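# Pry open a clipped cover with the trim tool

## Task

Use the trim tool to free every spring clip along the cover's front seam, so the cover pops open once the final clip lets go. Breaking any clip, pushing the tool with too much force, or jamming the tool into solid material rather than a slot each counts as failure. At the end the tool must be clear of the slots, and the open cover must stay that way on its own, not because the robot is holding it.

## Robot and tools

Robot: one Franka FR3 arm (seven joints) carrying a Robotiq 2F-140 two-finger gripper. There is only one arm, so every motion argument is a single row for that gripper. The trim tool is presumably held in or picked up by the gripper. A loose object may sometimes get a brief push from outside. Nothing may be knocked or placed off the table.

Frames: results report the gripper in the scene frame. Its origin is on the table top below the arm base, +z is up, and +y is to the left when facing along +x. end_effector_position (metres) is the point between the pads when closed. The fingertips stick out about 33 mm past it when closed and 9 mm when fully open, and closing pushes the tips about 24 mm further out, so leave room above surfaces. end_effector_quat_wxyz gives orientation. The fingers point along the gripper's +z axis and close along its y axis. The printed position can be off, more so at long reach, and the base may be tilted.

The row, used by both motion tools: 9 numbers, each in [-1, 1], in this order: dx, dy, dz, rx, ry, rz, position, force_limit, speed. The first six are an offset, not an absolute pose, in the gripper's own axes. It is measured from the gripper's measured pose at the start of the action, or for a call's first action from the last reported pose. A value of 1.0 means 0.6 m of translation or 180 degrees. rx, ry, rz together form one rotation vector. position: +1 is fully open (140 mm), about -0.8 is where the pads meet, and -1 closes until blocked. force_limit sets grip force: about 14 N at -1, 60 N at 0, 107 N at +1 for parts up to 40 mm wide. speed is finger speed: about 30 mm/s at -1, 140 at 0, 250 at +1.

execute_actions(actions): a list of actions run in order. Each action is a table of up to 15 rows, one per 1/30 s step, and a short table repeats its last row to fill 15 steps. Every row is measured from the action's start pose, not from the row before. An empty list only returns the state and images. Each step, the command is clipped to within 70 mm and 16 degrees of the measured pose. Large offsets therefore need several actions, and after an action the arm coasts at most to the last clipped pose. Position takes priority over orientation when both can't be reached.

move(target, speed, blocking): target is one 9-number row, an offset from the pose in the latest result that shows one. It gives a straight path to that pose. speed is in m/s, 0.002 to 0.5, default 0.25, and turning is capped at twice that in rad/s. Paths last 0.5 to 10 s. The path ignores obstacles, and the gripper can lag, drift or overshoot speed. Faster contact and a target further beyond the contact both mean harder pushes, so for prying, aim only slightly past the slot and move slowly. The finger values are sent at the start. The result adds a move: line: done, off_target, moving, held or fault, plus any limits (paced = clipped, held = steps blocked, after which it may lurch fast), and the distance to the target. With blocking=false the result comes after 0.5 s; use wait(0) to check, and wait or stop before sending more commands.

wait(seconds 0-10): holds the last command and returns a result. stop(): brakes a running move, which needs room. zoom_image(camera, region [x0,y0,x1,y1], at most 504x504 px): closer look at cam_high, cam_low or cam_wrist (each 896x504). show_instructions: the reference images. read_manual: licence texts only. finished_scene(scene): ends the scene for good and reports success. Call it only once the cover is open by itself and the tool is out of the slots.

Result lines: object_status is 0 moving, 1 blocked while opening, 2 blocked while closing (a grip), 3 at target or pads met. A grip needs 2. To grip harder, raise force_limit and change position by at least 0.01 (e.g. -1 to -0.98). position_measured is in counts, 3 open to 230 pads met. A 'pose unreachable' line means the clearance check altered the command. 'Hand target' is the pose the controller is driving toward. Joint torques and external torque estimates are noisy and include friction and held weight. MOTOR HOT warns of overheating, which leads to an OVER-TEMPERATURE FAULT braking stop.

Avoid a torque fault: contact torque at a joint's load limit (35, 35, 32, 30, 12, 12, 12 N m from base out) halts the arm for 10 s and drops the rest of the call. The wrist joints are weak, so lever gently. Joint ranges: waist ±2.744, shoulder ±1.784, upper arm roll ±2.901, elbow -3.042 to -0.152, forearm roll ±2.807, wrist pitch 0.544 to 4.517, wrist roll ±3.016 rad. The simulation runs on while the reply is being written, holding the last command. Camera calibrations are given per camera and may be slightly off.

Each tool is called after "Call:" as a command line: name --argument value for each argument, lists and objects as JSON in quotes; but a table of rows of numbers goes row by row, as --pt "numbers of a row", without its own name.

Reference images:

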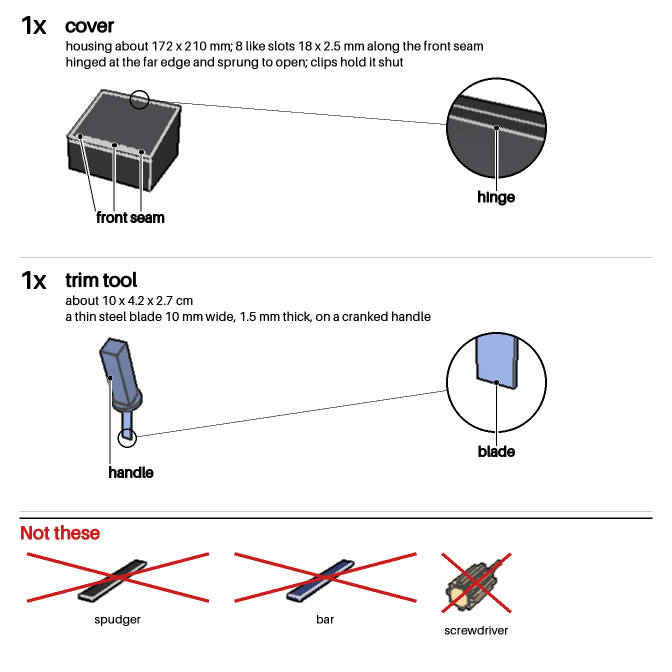

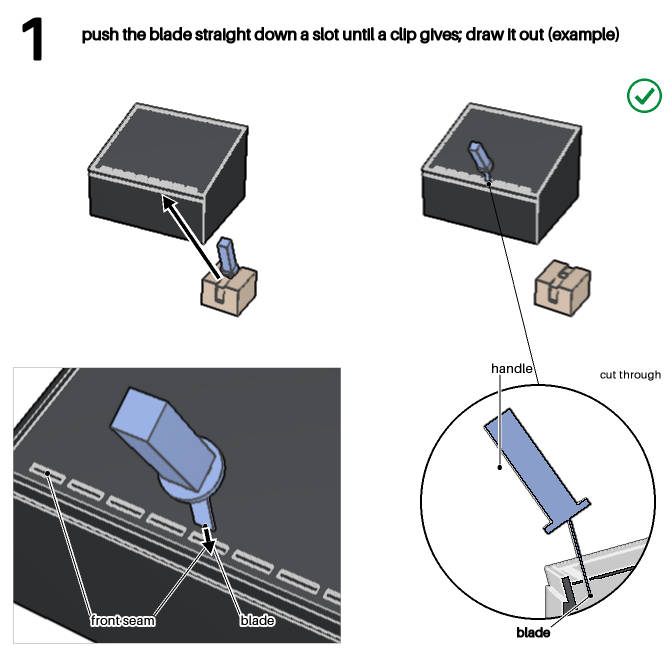

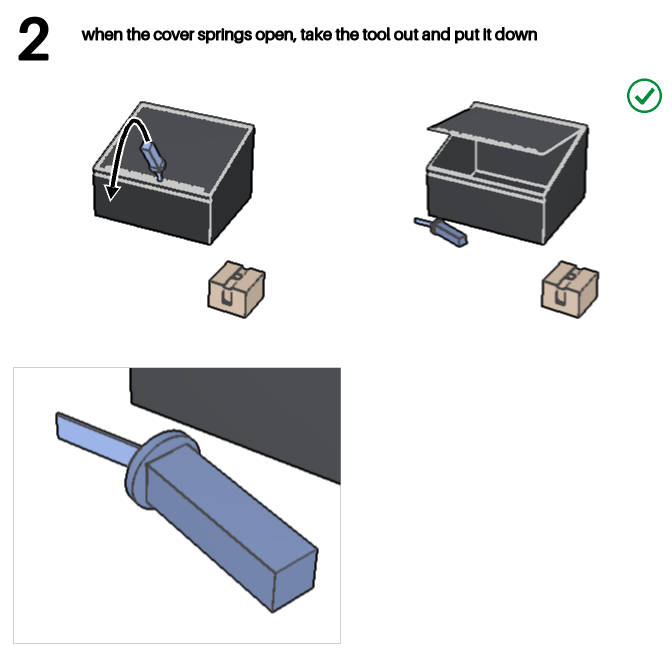

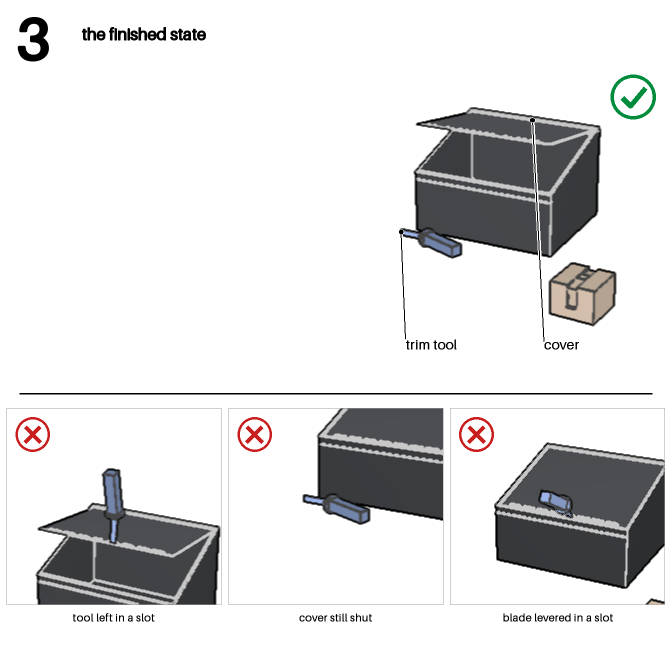

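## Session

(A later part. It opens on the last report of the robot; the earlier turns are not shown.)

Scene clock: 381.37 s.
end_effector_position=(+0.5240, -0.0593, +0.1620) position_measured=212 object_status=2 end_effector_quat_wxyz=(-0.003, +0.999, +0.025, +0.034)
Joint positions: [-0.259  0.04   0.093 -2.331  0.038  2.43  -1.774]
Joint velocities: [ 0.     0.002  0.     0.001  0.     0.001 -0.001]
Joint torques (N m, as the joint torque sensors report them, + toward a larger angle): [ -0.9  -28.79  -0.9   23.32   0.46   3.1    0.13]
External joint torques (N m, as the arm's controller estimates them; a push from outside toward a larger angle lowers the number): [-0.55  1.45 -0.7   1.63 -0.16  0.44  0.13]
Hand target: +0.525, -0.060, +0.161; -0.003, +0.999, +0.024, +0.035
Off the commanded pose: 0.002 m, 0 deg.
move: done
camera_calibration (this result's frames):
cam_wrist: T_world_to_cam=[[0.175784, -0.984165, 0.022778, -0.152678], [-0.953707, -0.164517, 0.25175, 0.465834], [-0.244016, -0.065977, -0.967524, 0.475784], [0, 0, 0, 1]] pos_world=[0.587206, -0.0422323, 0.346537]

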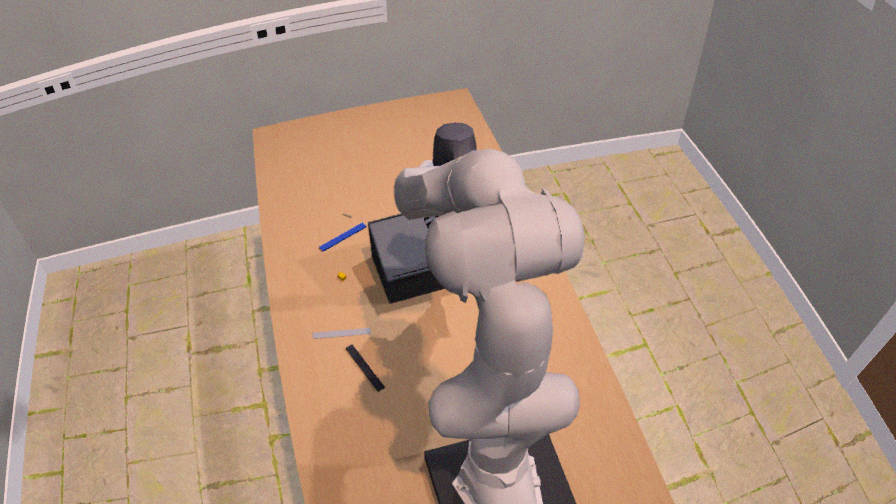

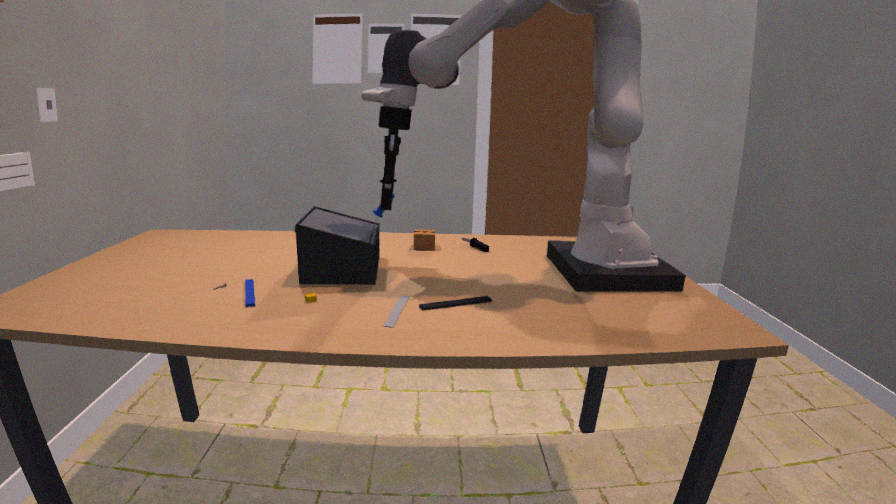

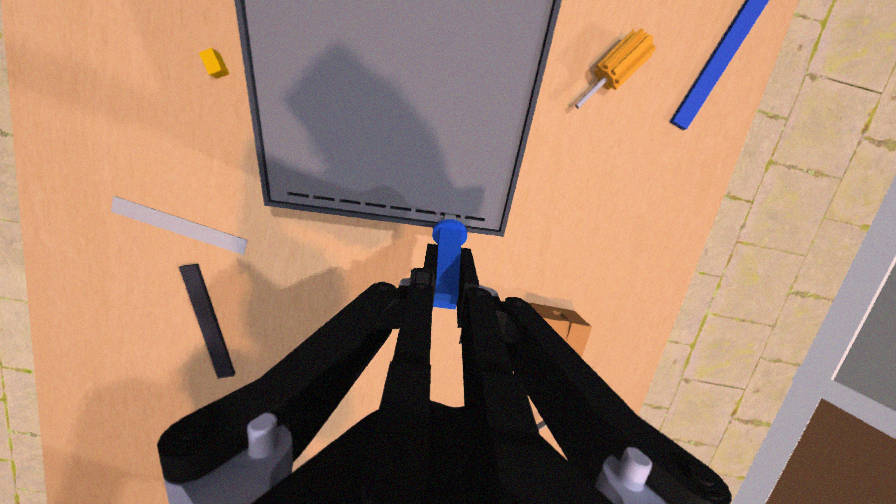

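Call:
move --target '[0.0030,0.001,0.0140,0,0.0004,0,-1,0.8,-0.6]' --speed 0.005

Call:
move --target '[-0.0063,0.001,0.0116,0,-0.0034,0,-1,0.8,-0.6]' --speed 0.005

Scene clock: 385.13 s.
end_effector_position=(+0.5257, -0.0595, +0.1553) position_measured=212 object_status=2 end_effector_quat_wxyz=(-0.004, +0.999, +0.024, +0.034)
Joint positions: [-0.259  0.056  0.093 -2.331  0.038  2.445 -1.774]
Joint velocities: [ 0.     0.003 -0.     0.001  0.     0.002 -0.002]
Joint torques (N m, as the joint torque sensors report them, + toward a larger angle): [ -0.45 -28.35  -0.54  22.67   0.21   3.18   0.18]
External joint torques (N m, as the arm's controller estimates them; a push from outside toward a larger angle lowers the number): [-0.05  2.39 -0.37  1.09 -0.4   0.5   0.18]
Hand target: +0.526, -0.060, +0.154; -0.003, +0.999, +0.025, +0.035
Off the commanded pose: 0.002 m, 0 deg.
move: done
camera_calibration (this result's frames):
cam_wrist: T_world_to_cam=[[0.175321, -0.984272, 0.0216847, -0.152543], [-0.953792, -0.16435, 0.251535, 0.469174], [-0.244015, -0.0647822, -0.967605, 0.469812], [0, 0, 0, 1]] pos_world=[0.588879, -0.0425995, 0.339887]

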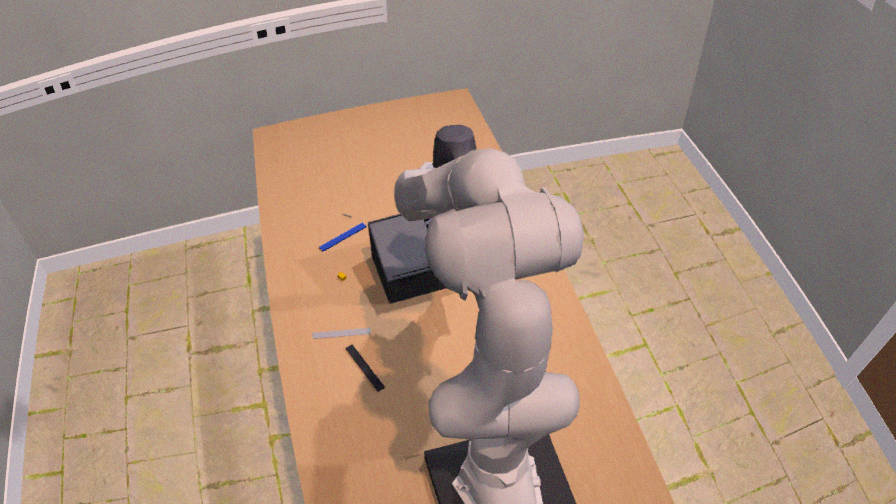

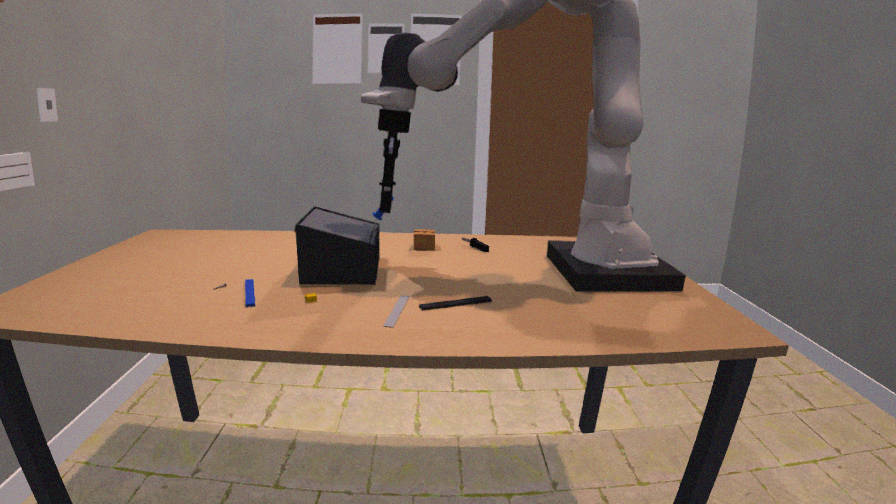

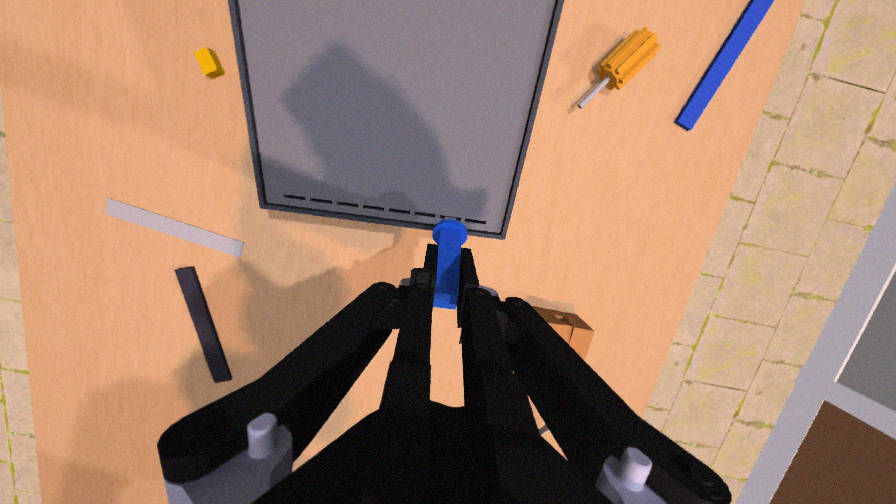

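Scene clock: 386.93 s.
end_effector_position=(+0.5257, -0.0595, +0.1550) position_measured=212 object_status=2 end_effector_quat_wxyz=(-0.004, +0.999, +0.024, +0.034)
Joint positions: [-0.259  0.057  0.093 -2.331  0.038  2.446 -1.774]
Joint velocities: [-0.     0.001 -0.     0.     0.001  0.001  0.   ]
Joint torques (N m, as the joint torque sensors report them, + toward a larger angle): [ -0.67 -24.29  -1.16  20.08  -0.31   3.15   0.19]
External joint torques (N m, as the arm's controller estimates them; a push from outside toward a larger angle lowers the number): [-0.31  6.42 -1.03 -1.42 -0.91  0.48  0.19]
Hand target: +0.522, -0.060, +0.148; -0.004, +0.999, +0.024, +0.029
Off the commanded pose: 0.008 m, 1 deg.
move: off_target
camera_calibration (this result's frames):
cam_wrist: T_world_to_cam=[[0.175369, -0.984265, 0.0216451, -0.152566], [-0.953744, -0.164396, 0.251685, 0.469216], [-0.244167, -0.0647817, -0.967567, 0.469576], [0, 0, 0, 1]] pos_world=[0.588922, -0.042608, 0.339554]

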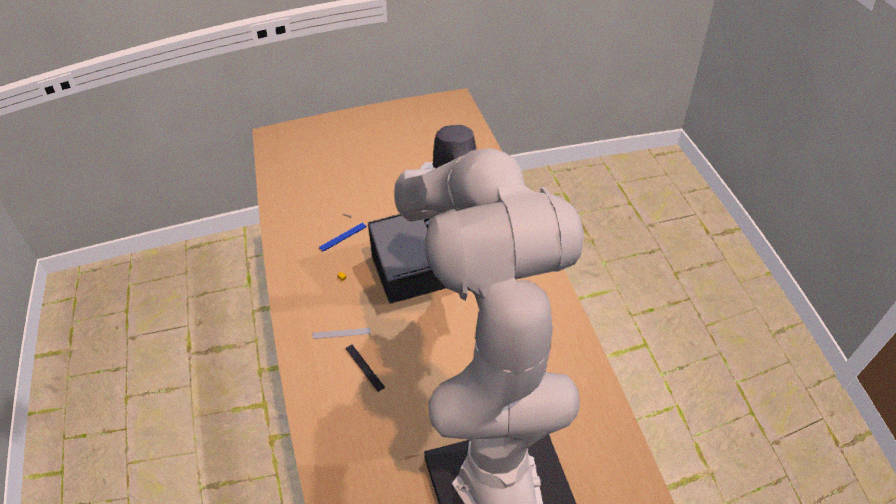

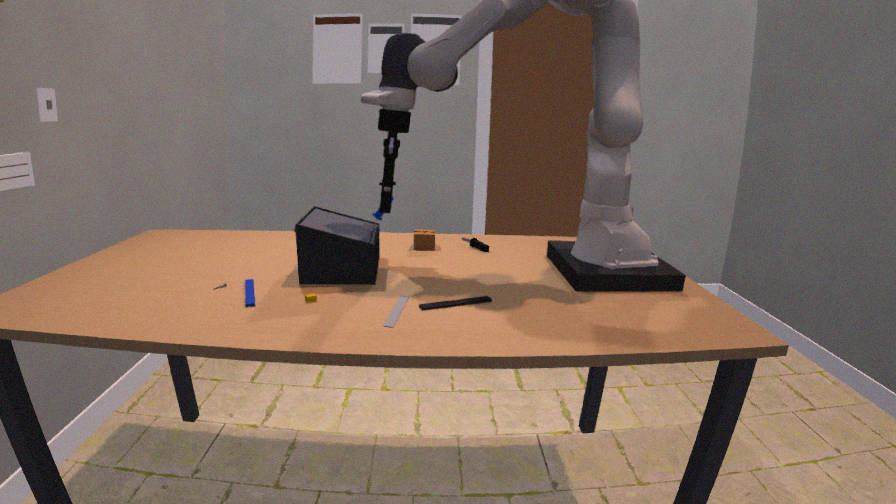

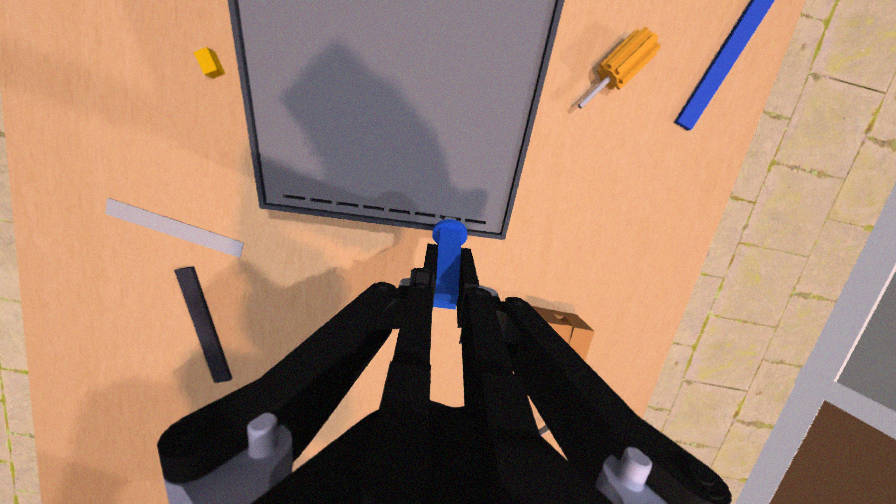

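Call:
execute_actions --actions '[[[-0.0066,0.001,0.0115,0,-0.00355,0,-1,0.8,-0.6],[-0.0070,0.001,0.0119,0,-0.0037,0,-1,0.8,-0.6],[-0.0073,0.001,0.0123,0,-0.0039,0,-1,0.8,-0.6],[-0.0077,0.001,0.0127,0,-0.0041,0,-1,0.8,-0.6],[-0.0080,0.001,0.0131,0,-0.00425,0,-1,0.8,-0.6],[-0.0084,0.001,0.0135,0,-0.0044,0,-1,0.8,-0.6],[-0.0087,0.001,0.0139,0,-0.0046,0,-1,0.8,-0.6],[-0.0091,0.001,0.0142,0,-0.00475,0,-1,0.8,-0.6],[-0.0095,0.001,0.0146,0,-0.0049,0,-1,0.8,-0.6],[-0.0098,0.001,0.0150,0,-0.0051,0,-1,0.8,-0.6],[-0.0102,0.001,0.0154,0,-0.0053,0,-1,0.8,-0.6],[-0.0105,0.001,0.0158,0,-0.00545,0,-1,0.8,-0.6],[-0.0109,0.001,0.0162,0,-0.0056,0,-1,0.8,-0.6],[-0.0113,0.001,0.0166,0,-0.0058,0,-1,0.8,-0.6],[-0.0116,0.001,0.0169,0,-0.00595,0,-1,0.8,-0.6]]]'

Call:
wait --seconds 0.3

Scene clock: 404.63 s.
end_effector_position=(+0.5257, -0.0596, +0.1549) position_measured=212 object_status=2 end_effector_quat_wxyz=(-0.004, +0.999, +0.025, +0.034)
Joint positions: [-0.259  0.057  0.093 -2.331  0.037  2.446 -1.774]
Joint velocities: [-0.001  0.     0.001  0.     0.    -0.002  0.   ]
Joint torques (N m, as the joint torque sensors report them, + toward a larger angle): [ -0.74 -21.71  -1.13  18.38  -0.76   3.05   0.3 ]
External joint torques (N m, as the arm's controller estimates them; a push from outside toward a larger angle lowers the number): [-0.34  9.09 -0.96 -3.19 -1.35  0.38  0.29]
Hand target: +0.519, -0.060, +0.145; -0.004, +0.999, +0.024, +0.025
Off the commanded pose: 0.012 m, 1 deg.
camera_calibration (this result's frames):
cam_wrist: T_world_to_cam=[[0.175832, -0.984173, 0.0220463, -0.152944], [-0.953638, -0.164734, 0.251868, 0.469083], [-0.24425, -0.0653105, -0.967511, 0.469533], [0, 0, 0, 1]] pos_world=[0.588911, -0.0425839, 0.339503]

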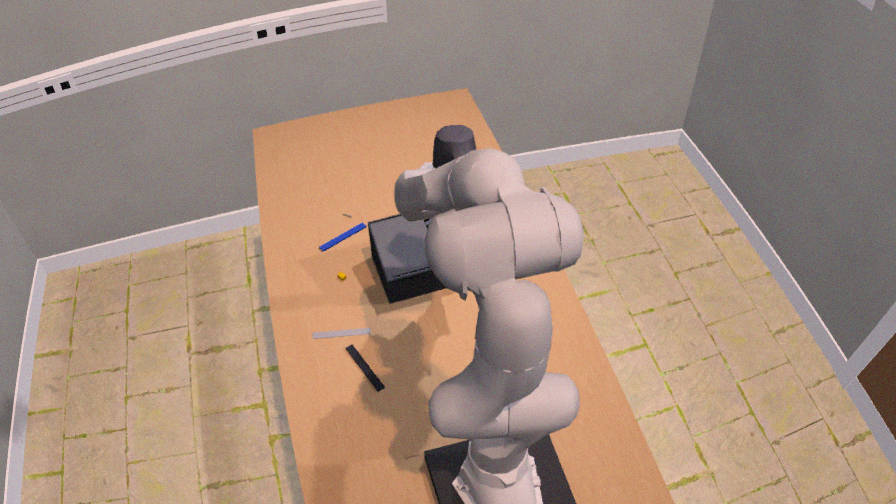

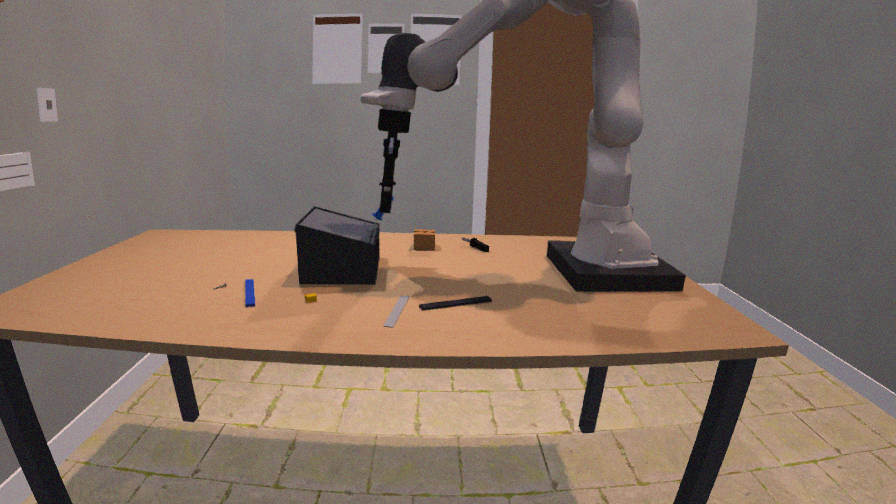

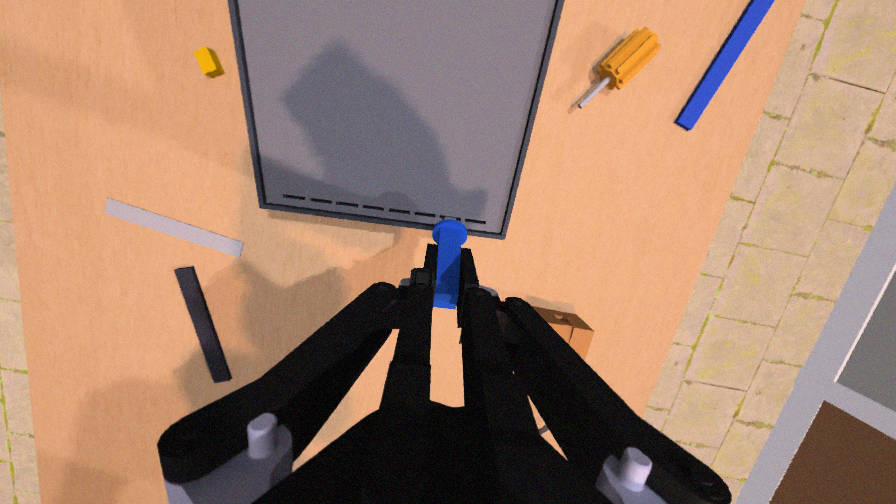

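Scene clock: 404.93 s.
end_effector_position=(+0.5257, -0.0596, +0.1549) position_measured=212 object_status=2 end_effector_quat_wxyz=(-0.004, +0.999, +0.025, +0.034)
Joint positions: [-0.259  0.057  0.093 -2.331  0.037  2.446 -1.774]
Joint velocities: [-0.001 -0.     0.001  0.001  0.001  0.001  0.   ]
Joint torques (N m, as the joint torque sensors report them, + toward a larger angle): [ -0.83 -21.84  -1.38  18.31  -0.78   3.02   0.31]
External joint torques (N m, as the arm's controller estimates them; a push from outside toward a larger angle lowers the number): [-0.52  8.99 -1.29 -3.31 -1.38  0.34  0.31]
Hand target: +0.519, -0.060, +0.145; -0.004, +0.999, +0.024, +0.025
Off the commanded pose: 0.012 m, 1 deg.
wait: 0.30 s; at rest by 0.17 s
camera_calibration (this result's frames):
cam_wrist: T_world_to_cam=[[0.175868, -0.984166, 0.0220781, -0.152973], [-0.95363, -0.164761, 0.25188, 0.469073], [-0.244254, -0.065352, -0.967507, 0.46953], [0, 0, 0, 1]] pos_world=[0.58891, -0.0425816, 0.339501]

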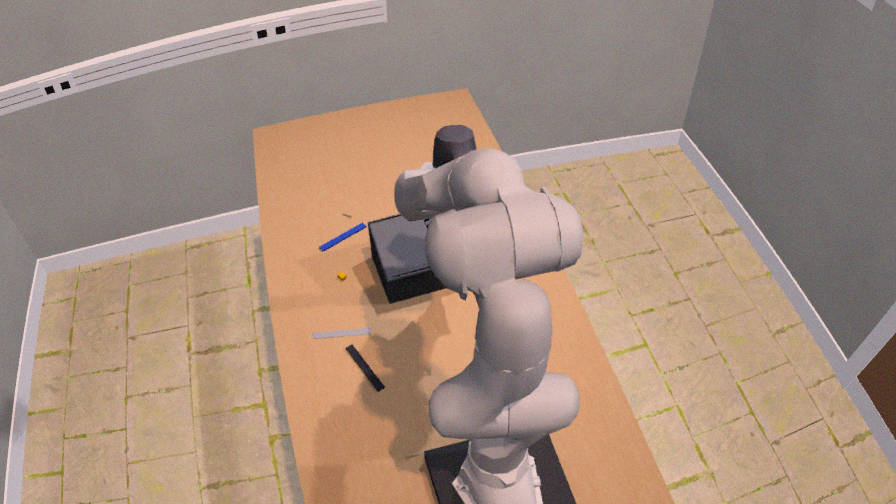

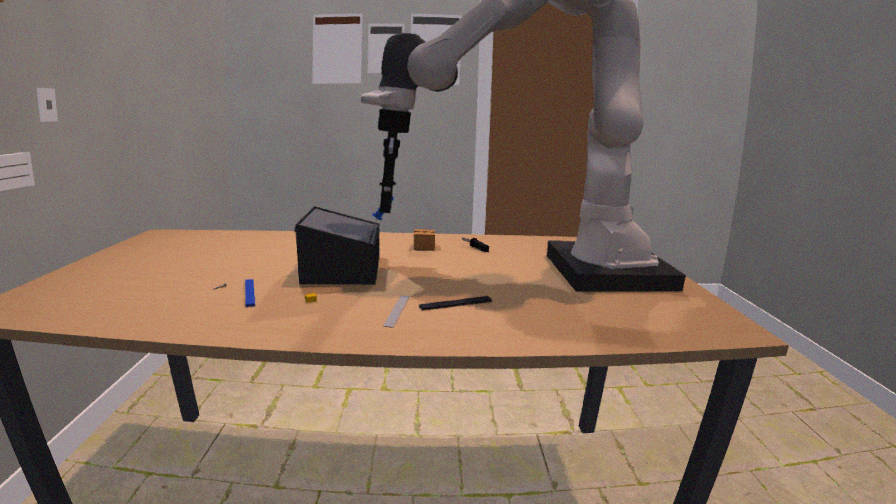

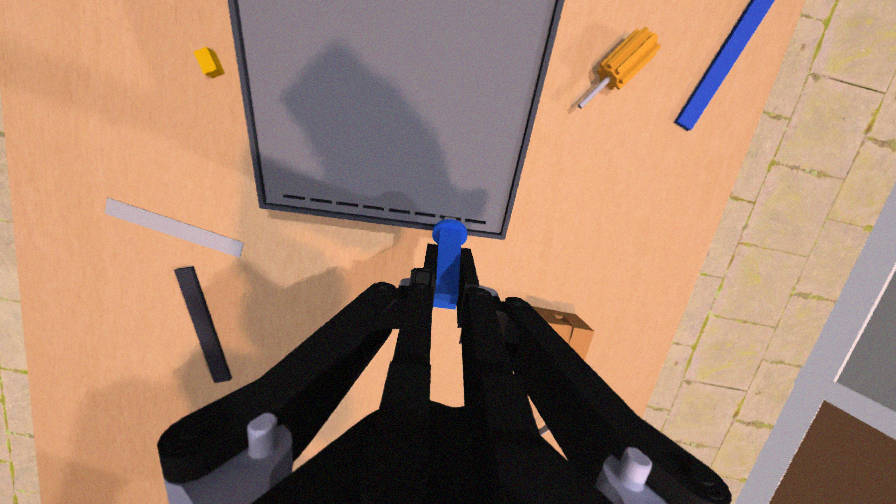

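Rigid at 16 N. Slot 8.

Call:
move --target '[-0.00645,0,-0.028,0,-0.0006,0,-1,0.8,-0.6]' --speed 0.012

Call:
move --target '[0.0030,0.042,0.0078,-0.001,0.0004,-0.0025,-1,0.8,-0.6]' --speed 0.015

Call:
wait --seconds 0.4

Call:
zoom_image --camera "cam_wrist" --region '[434,202,474,227]'

Scene clock: 409.33 s.
end_effector_position=(+0.5221, -0.0592, +0.1708) position_measured=212 object_status=2 end_effector_quat_wxyz=(-0.003, +0.999, +0.025, +0.035)
Joint positions: [-0.259  0.019  0.093 -2.332  0.038  2.41  -1.774]
Joint velocities: [-0.001  0.     0.     0.     0.001 -0.008 -0.001]
Joint torques (N m, as the joint torque sensors report them, + toward a larger angle): [ -1.09 -31.4   -1.19  22.44   1.7    2.07  -0.15]
External joint torques (N m, as the arm's controller estimates them; a push from outside toward a larger angle lowers the number): [-0.7  -1.61 -0.88  0.53  1.07 -0.61 -0.15]
Hand target: +0.521, -0.060, +0.171; -0.004, +0.999, +0.025, +0.033
Off the commanded pose: 0.002 m, 0 deg.
move: done
camera_calibration (this result's frames):
cam_wrist: T_world_to_cam=[[0.176368, -0.984023, 0.0243532, -0.152933], [-0.953755, -0.16472, 0.251434, 0.461885], [-0.243406, -0.0675719, -0.967568, 0.48345], [0, 0, 0, 1]] pos_world=[0.585172, -0.0417399, 0.355361]

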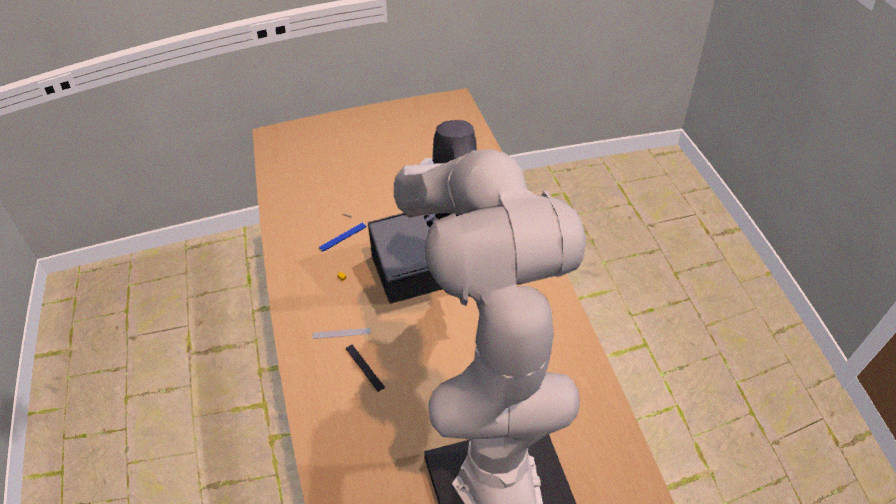

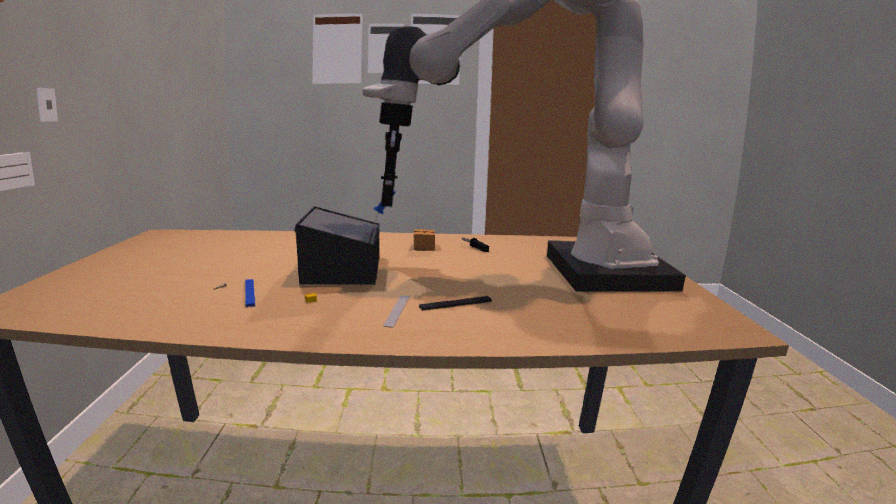

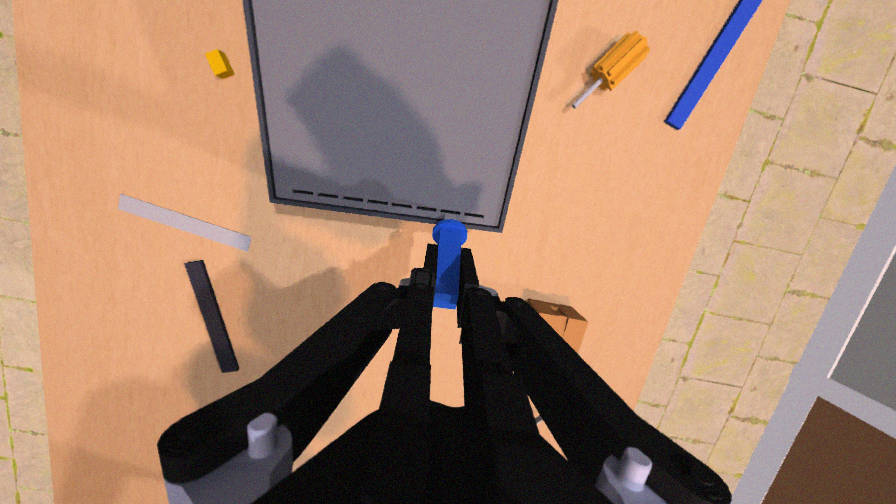

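Scene clock: 411.27 s.
end_effector_position=(+0.5247, -0.0812, +0.1666) position_measured=212 object_status=2 end_effector_quat_wxyz=(-0.002, +0.999, +0.025, +0.034)
Joint positions: [-0.28   0.043  0.074 -2.314  0.038  2.414 -1.815]
Joint velocities: [ 0.002  0.001 -0.002  0.002  0.001  0.002 -0.013]
Joint torques (N m, as the joint torque sensors report them, + toward a larger angle): [ -1.93 -28.99  -1.92  23.82   0.42   3.18  -0.24]
External joint torques (N m, as the arm's controller estimates them; a push from outside toward a larger angle lowers the number): [-1.7   1.72 -1.85  1.9  -0.21  0.51 -0.25]
Hand target: +0.526, -0.084, +0.166; -0.001, +0.999, +0.029, +0.036
Off the commanded pose: 0.003 m, 0 deg.
move: done
camera_calibration (this result's frames):
cam_wrist: T_world_to_cam=[[0.176282, -0.98402, 0.0250921, -0.175066], [-0.953477, -0.164366, 0.252716, 0.461402], [-0.244553, -0.0684738, -0.967215, 0.479017], [0, 0, 0, 1]] pos_world=[0.587942, -0.0636301, 0.351102]

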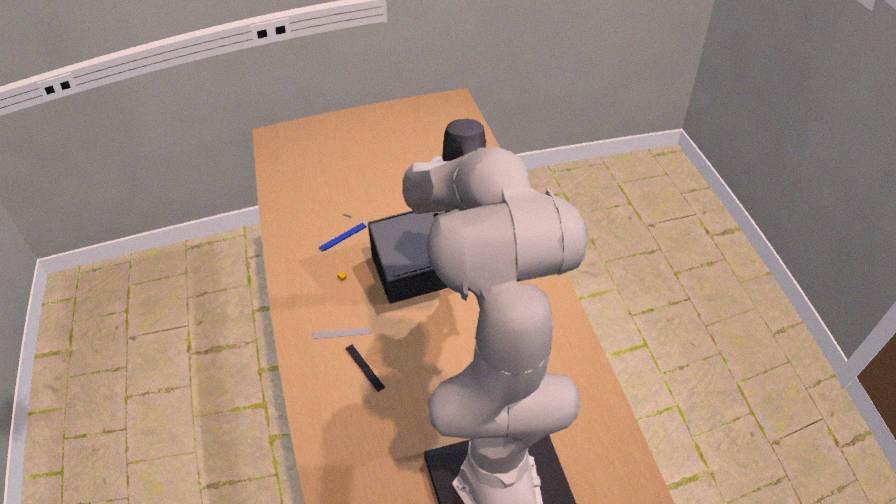

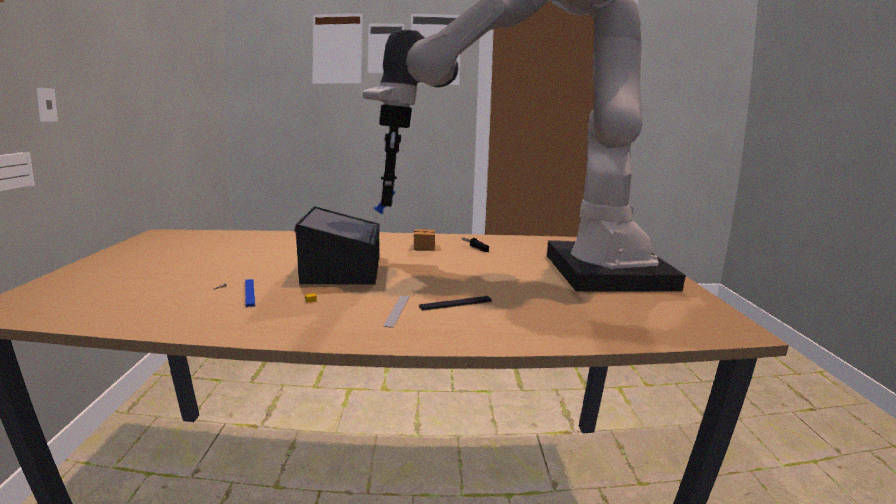

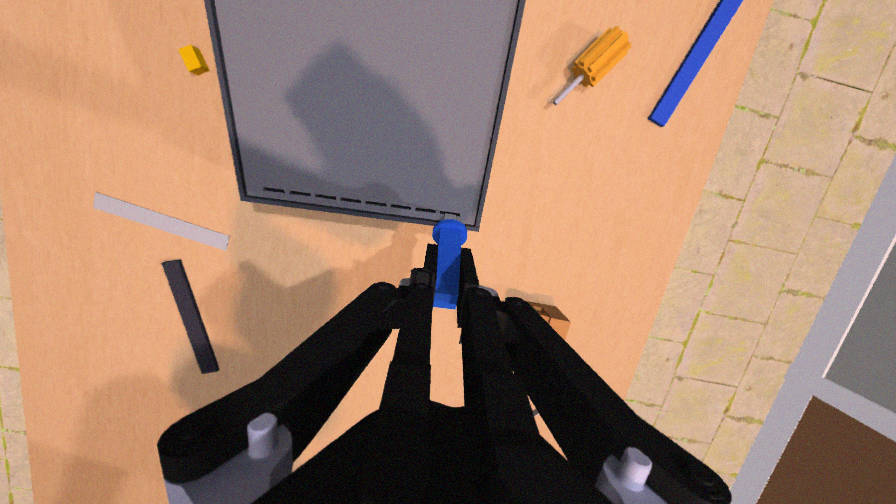

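Scene clock: 411.67 s.
end_effector_position=(+0.5248, -0.0813, +0.1667) position_measured=212 object_status=2 end_effector_quat_wxyz=(-0.002, +0.999, +0.027, +0.034)
Joint positions: [-0.28   0.043  0.074 -2.314  0.038  2.414 -1.819]
Joint velocities: [-0.002  0.002 -0.    -0.    -0.001  0.001 -0.004]
Joint torques (N m, as the joint torque sensors report them, + toward a larger angle): [ -1.96 -28.96  -2.02  23.67   0.41   3.14  -0.2 ]
External joint torques (N m, as the arm's controller estimates them; a push from outside toward a larger angle lowers the number): [-1.54  1.51 -1.74  1.92 -0.21  0.49 -0.2 ]
Hand target: +0.526, -0.084, +0.166; -0.001, +0.999, +0.029, +0.036
Off the commanded pose: 0.003 m, 0 deg.
wait: 0.40 s; at rest by 0.17 s
camera_calibration (this result's frames):
cam_wrist: T_world_to_cam=[[0.179585, -0.983413, 0.0254377, -0.176882], [-0.953005, -0.167503, 0.252438, 0.46105], [-0.24399, -0.0695764, -0.967279, 0.478741], [0, 0, 0, 1]] pos_world=[0.587956, -0.0634116, 0.351189]

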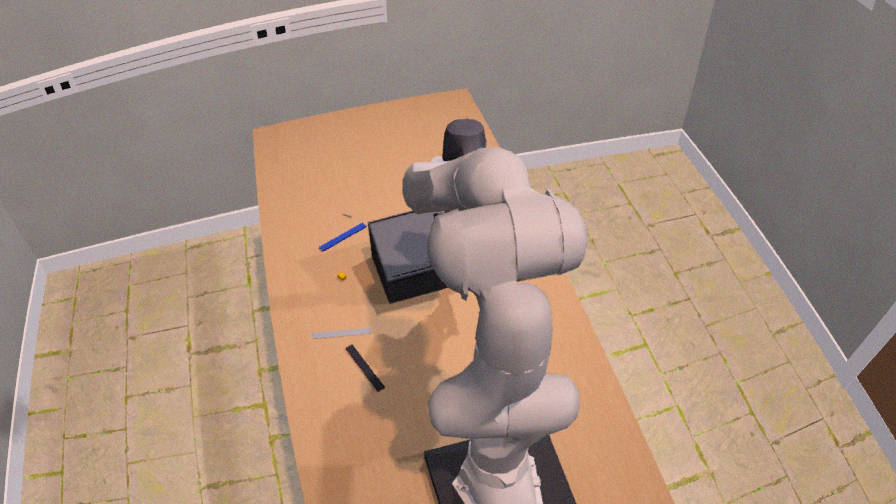

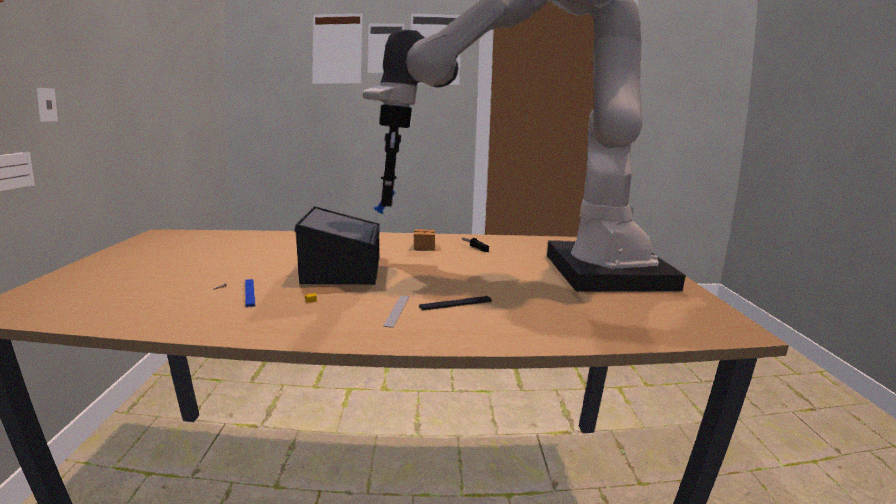

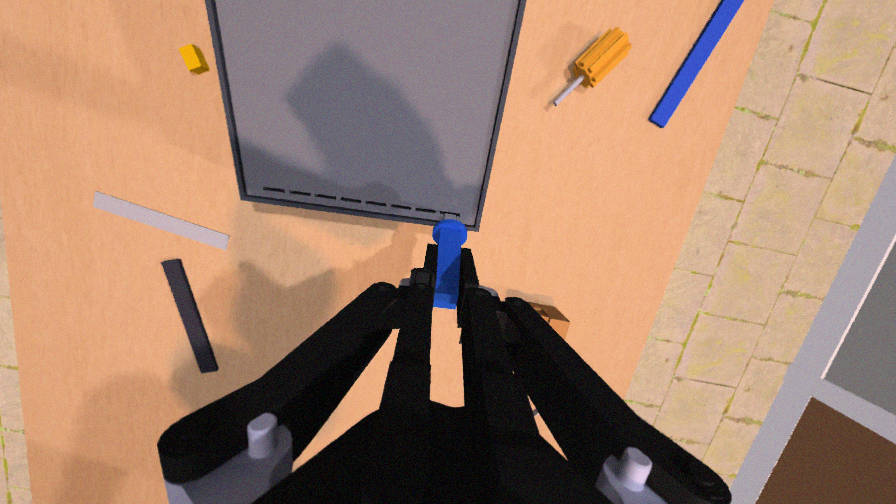

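Region (434, 202, 474, 227) of cam_wrist's 896x504 image, scaled by 12.600, with more detail than that image has; it fills the top 315 rows of this view, and the rest is white.

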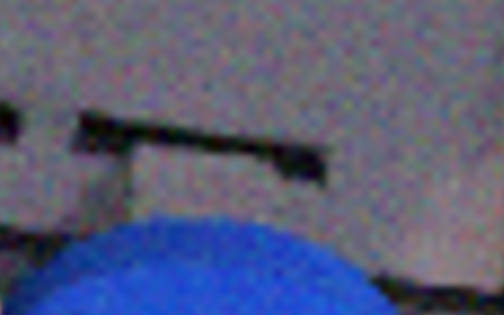

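Call:
move --target '[0.0025,0.0,0.0090,0,0.00045,0,-1,0.8,-0.6]' --speed 0.004

Scene clock: 414.70 s.
end_effector_position=(+0.5256, -0.0814, +0.1621) position_measured=212 object_status=2 end_effector_quat_wxyz=(-0.002, +0.999, +0.027, +0.034)
Joint positions: [-0.28   0.053  0.074 -2.314  0.038  2.424 -1.82 ]
Joint velocities: [-0.001 -0.001  0.001 -0.002 -0.002  0.002 -0.001]
Joint torques (N m, as the joint torque sensors report them, + toward a larger angle): [ -0.21 -29.39  -0.26  22.77   0.55   3.04   0.25]
External joint torques (N m, as the arm's controller estimates them; a push from outside toward a larger angle lowers the number): [ 0.12  1.55 -0.12  1.01 -0.06  0.38  0.25]
Hand target: +0.527, -0.081, +0.161; -0.002, +0.999, +0.027, +0.035
Off the commanded pose: 0.001 m, 0 deg.
move: done
camera_calibration (this result's frames):
cam_wrist: T_world_to_cam=[[0.180473, -0.983268, 0.0247542, -0.177418], [-0.952681, -0.168489, 0.253001, 0.462622], [-0.244597, -0.0692427, -0.967149, 0.474834], [0, 0, 0, 1]] pos_world=[0.588893, -0.0636243, 0.346583]

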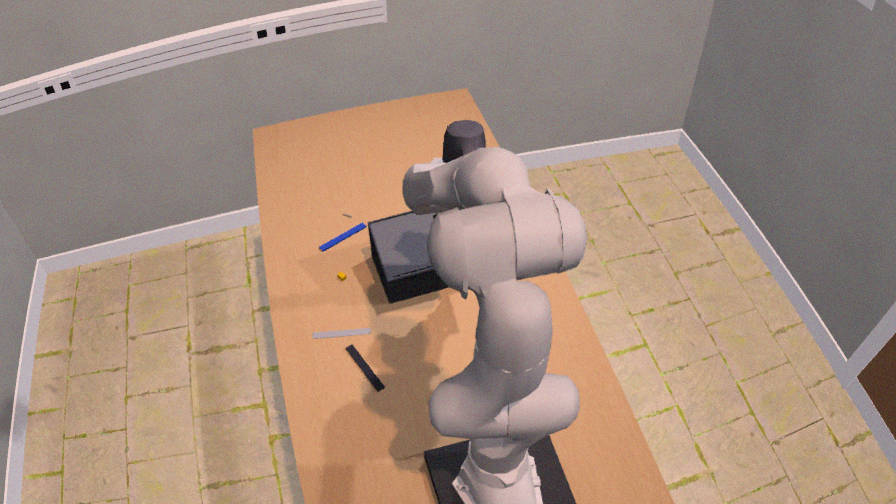

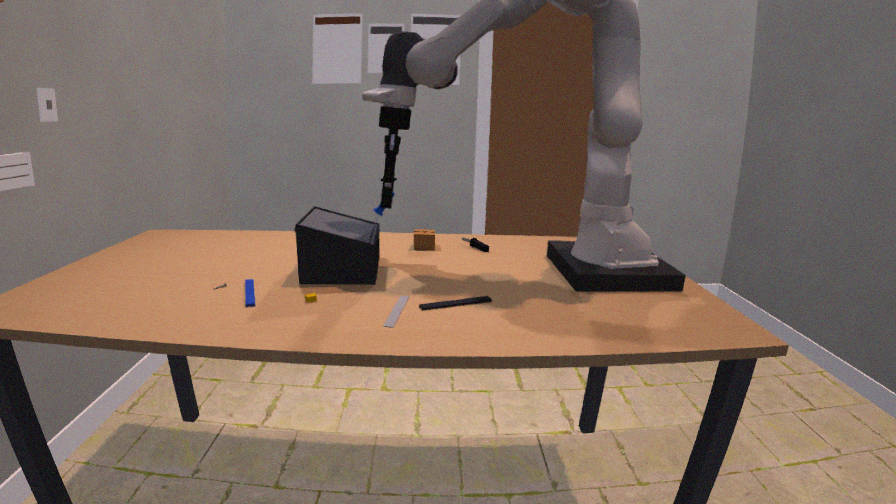

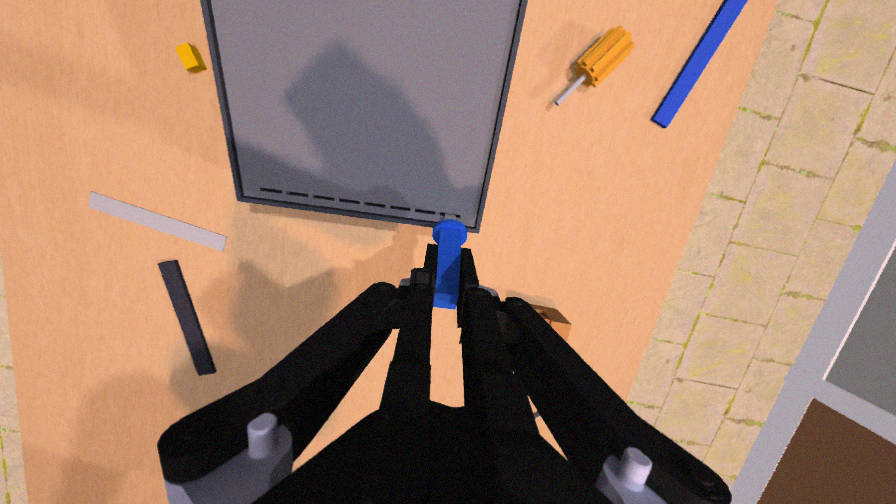

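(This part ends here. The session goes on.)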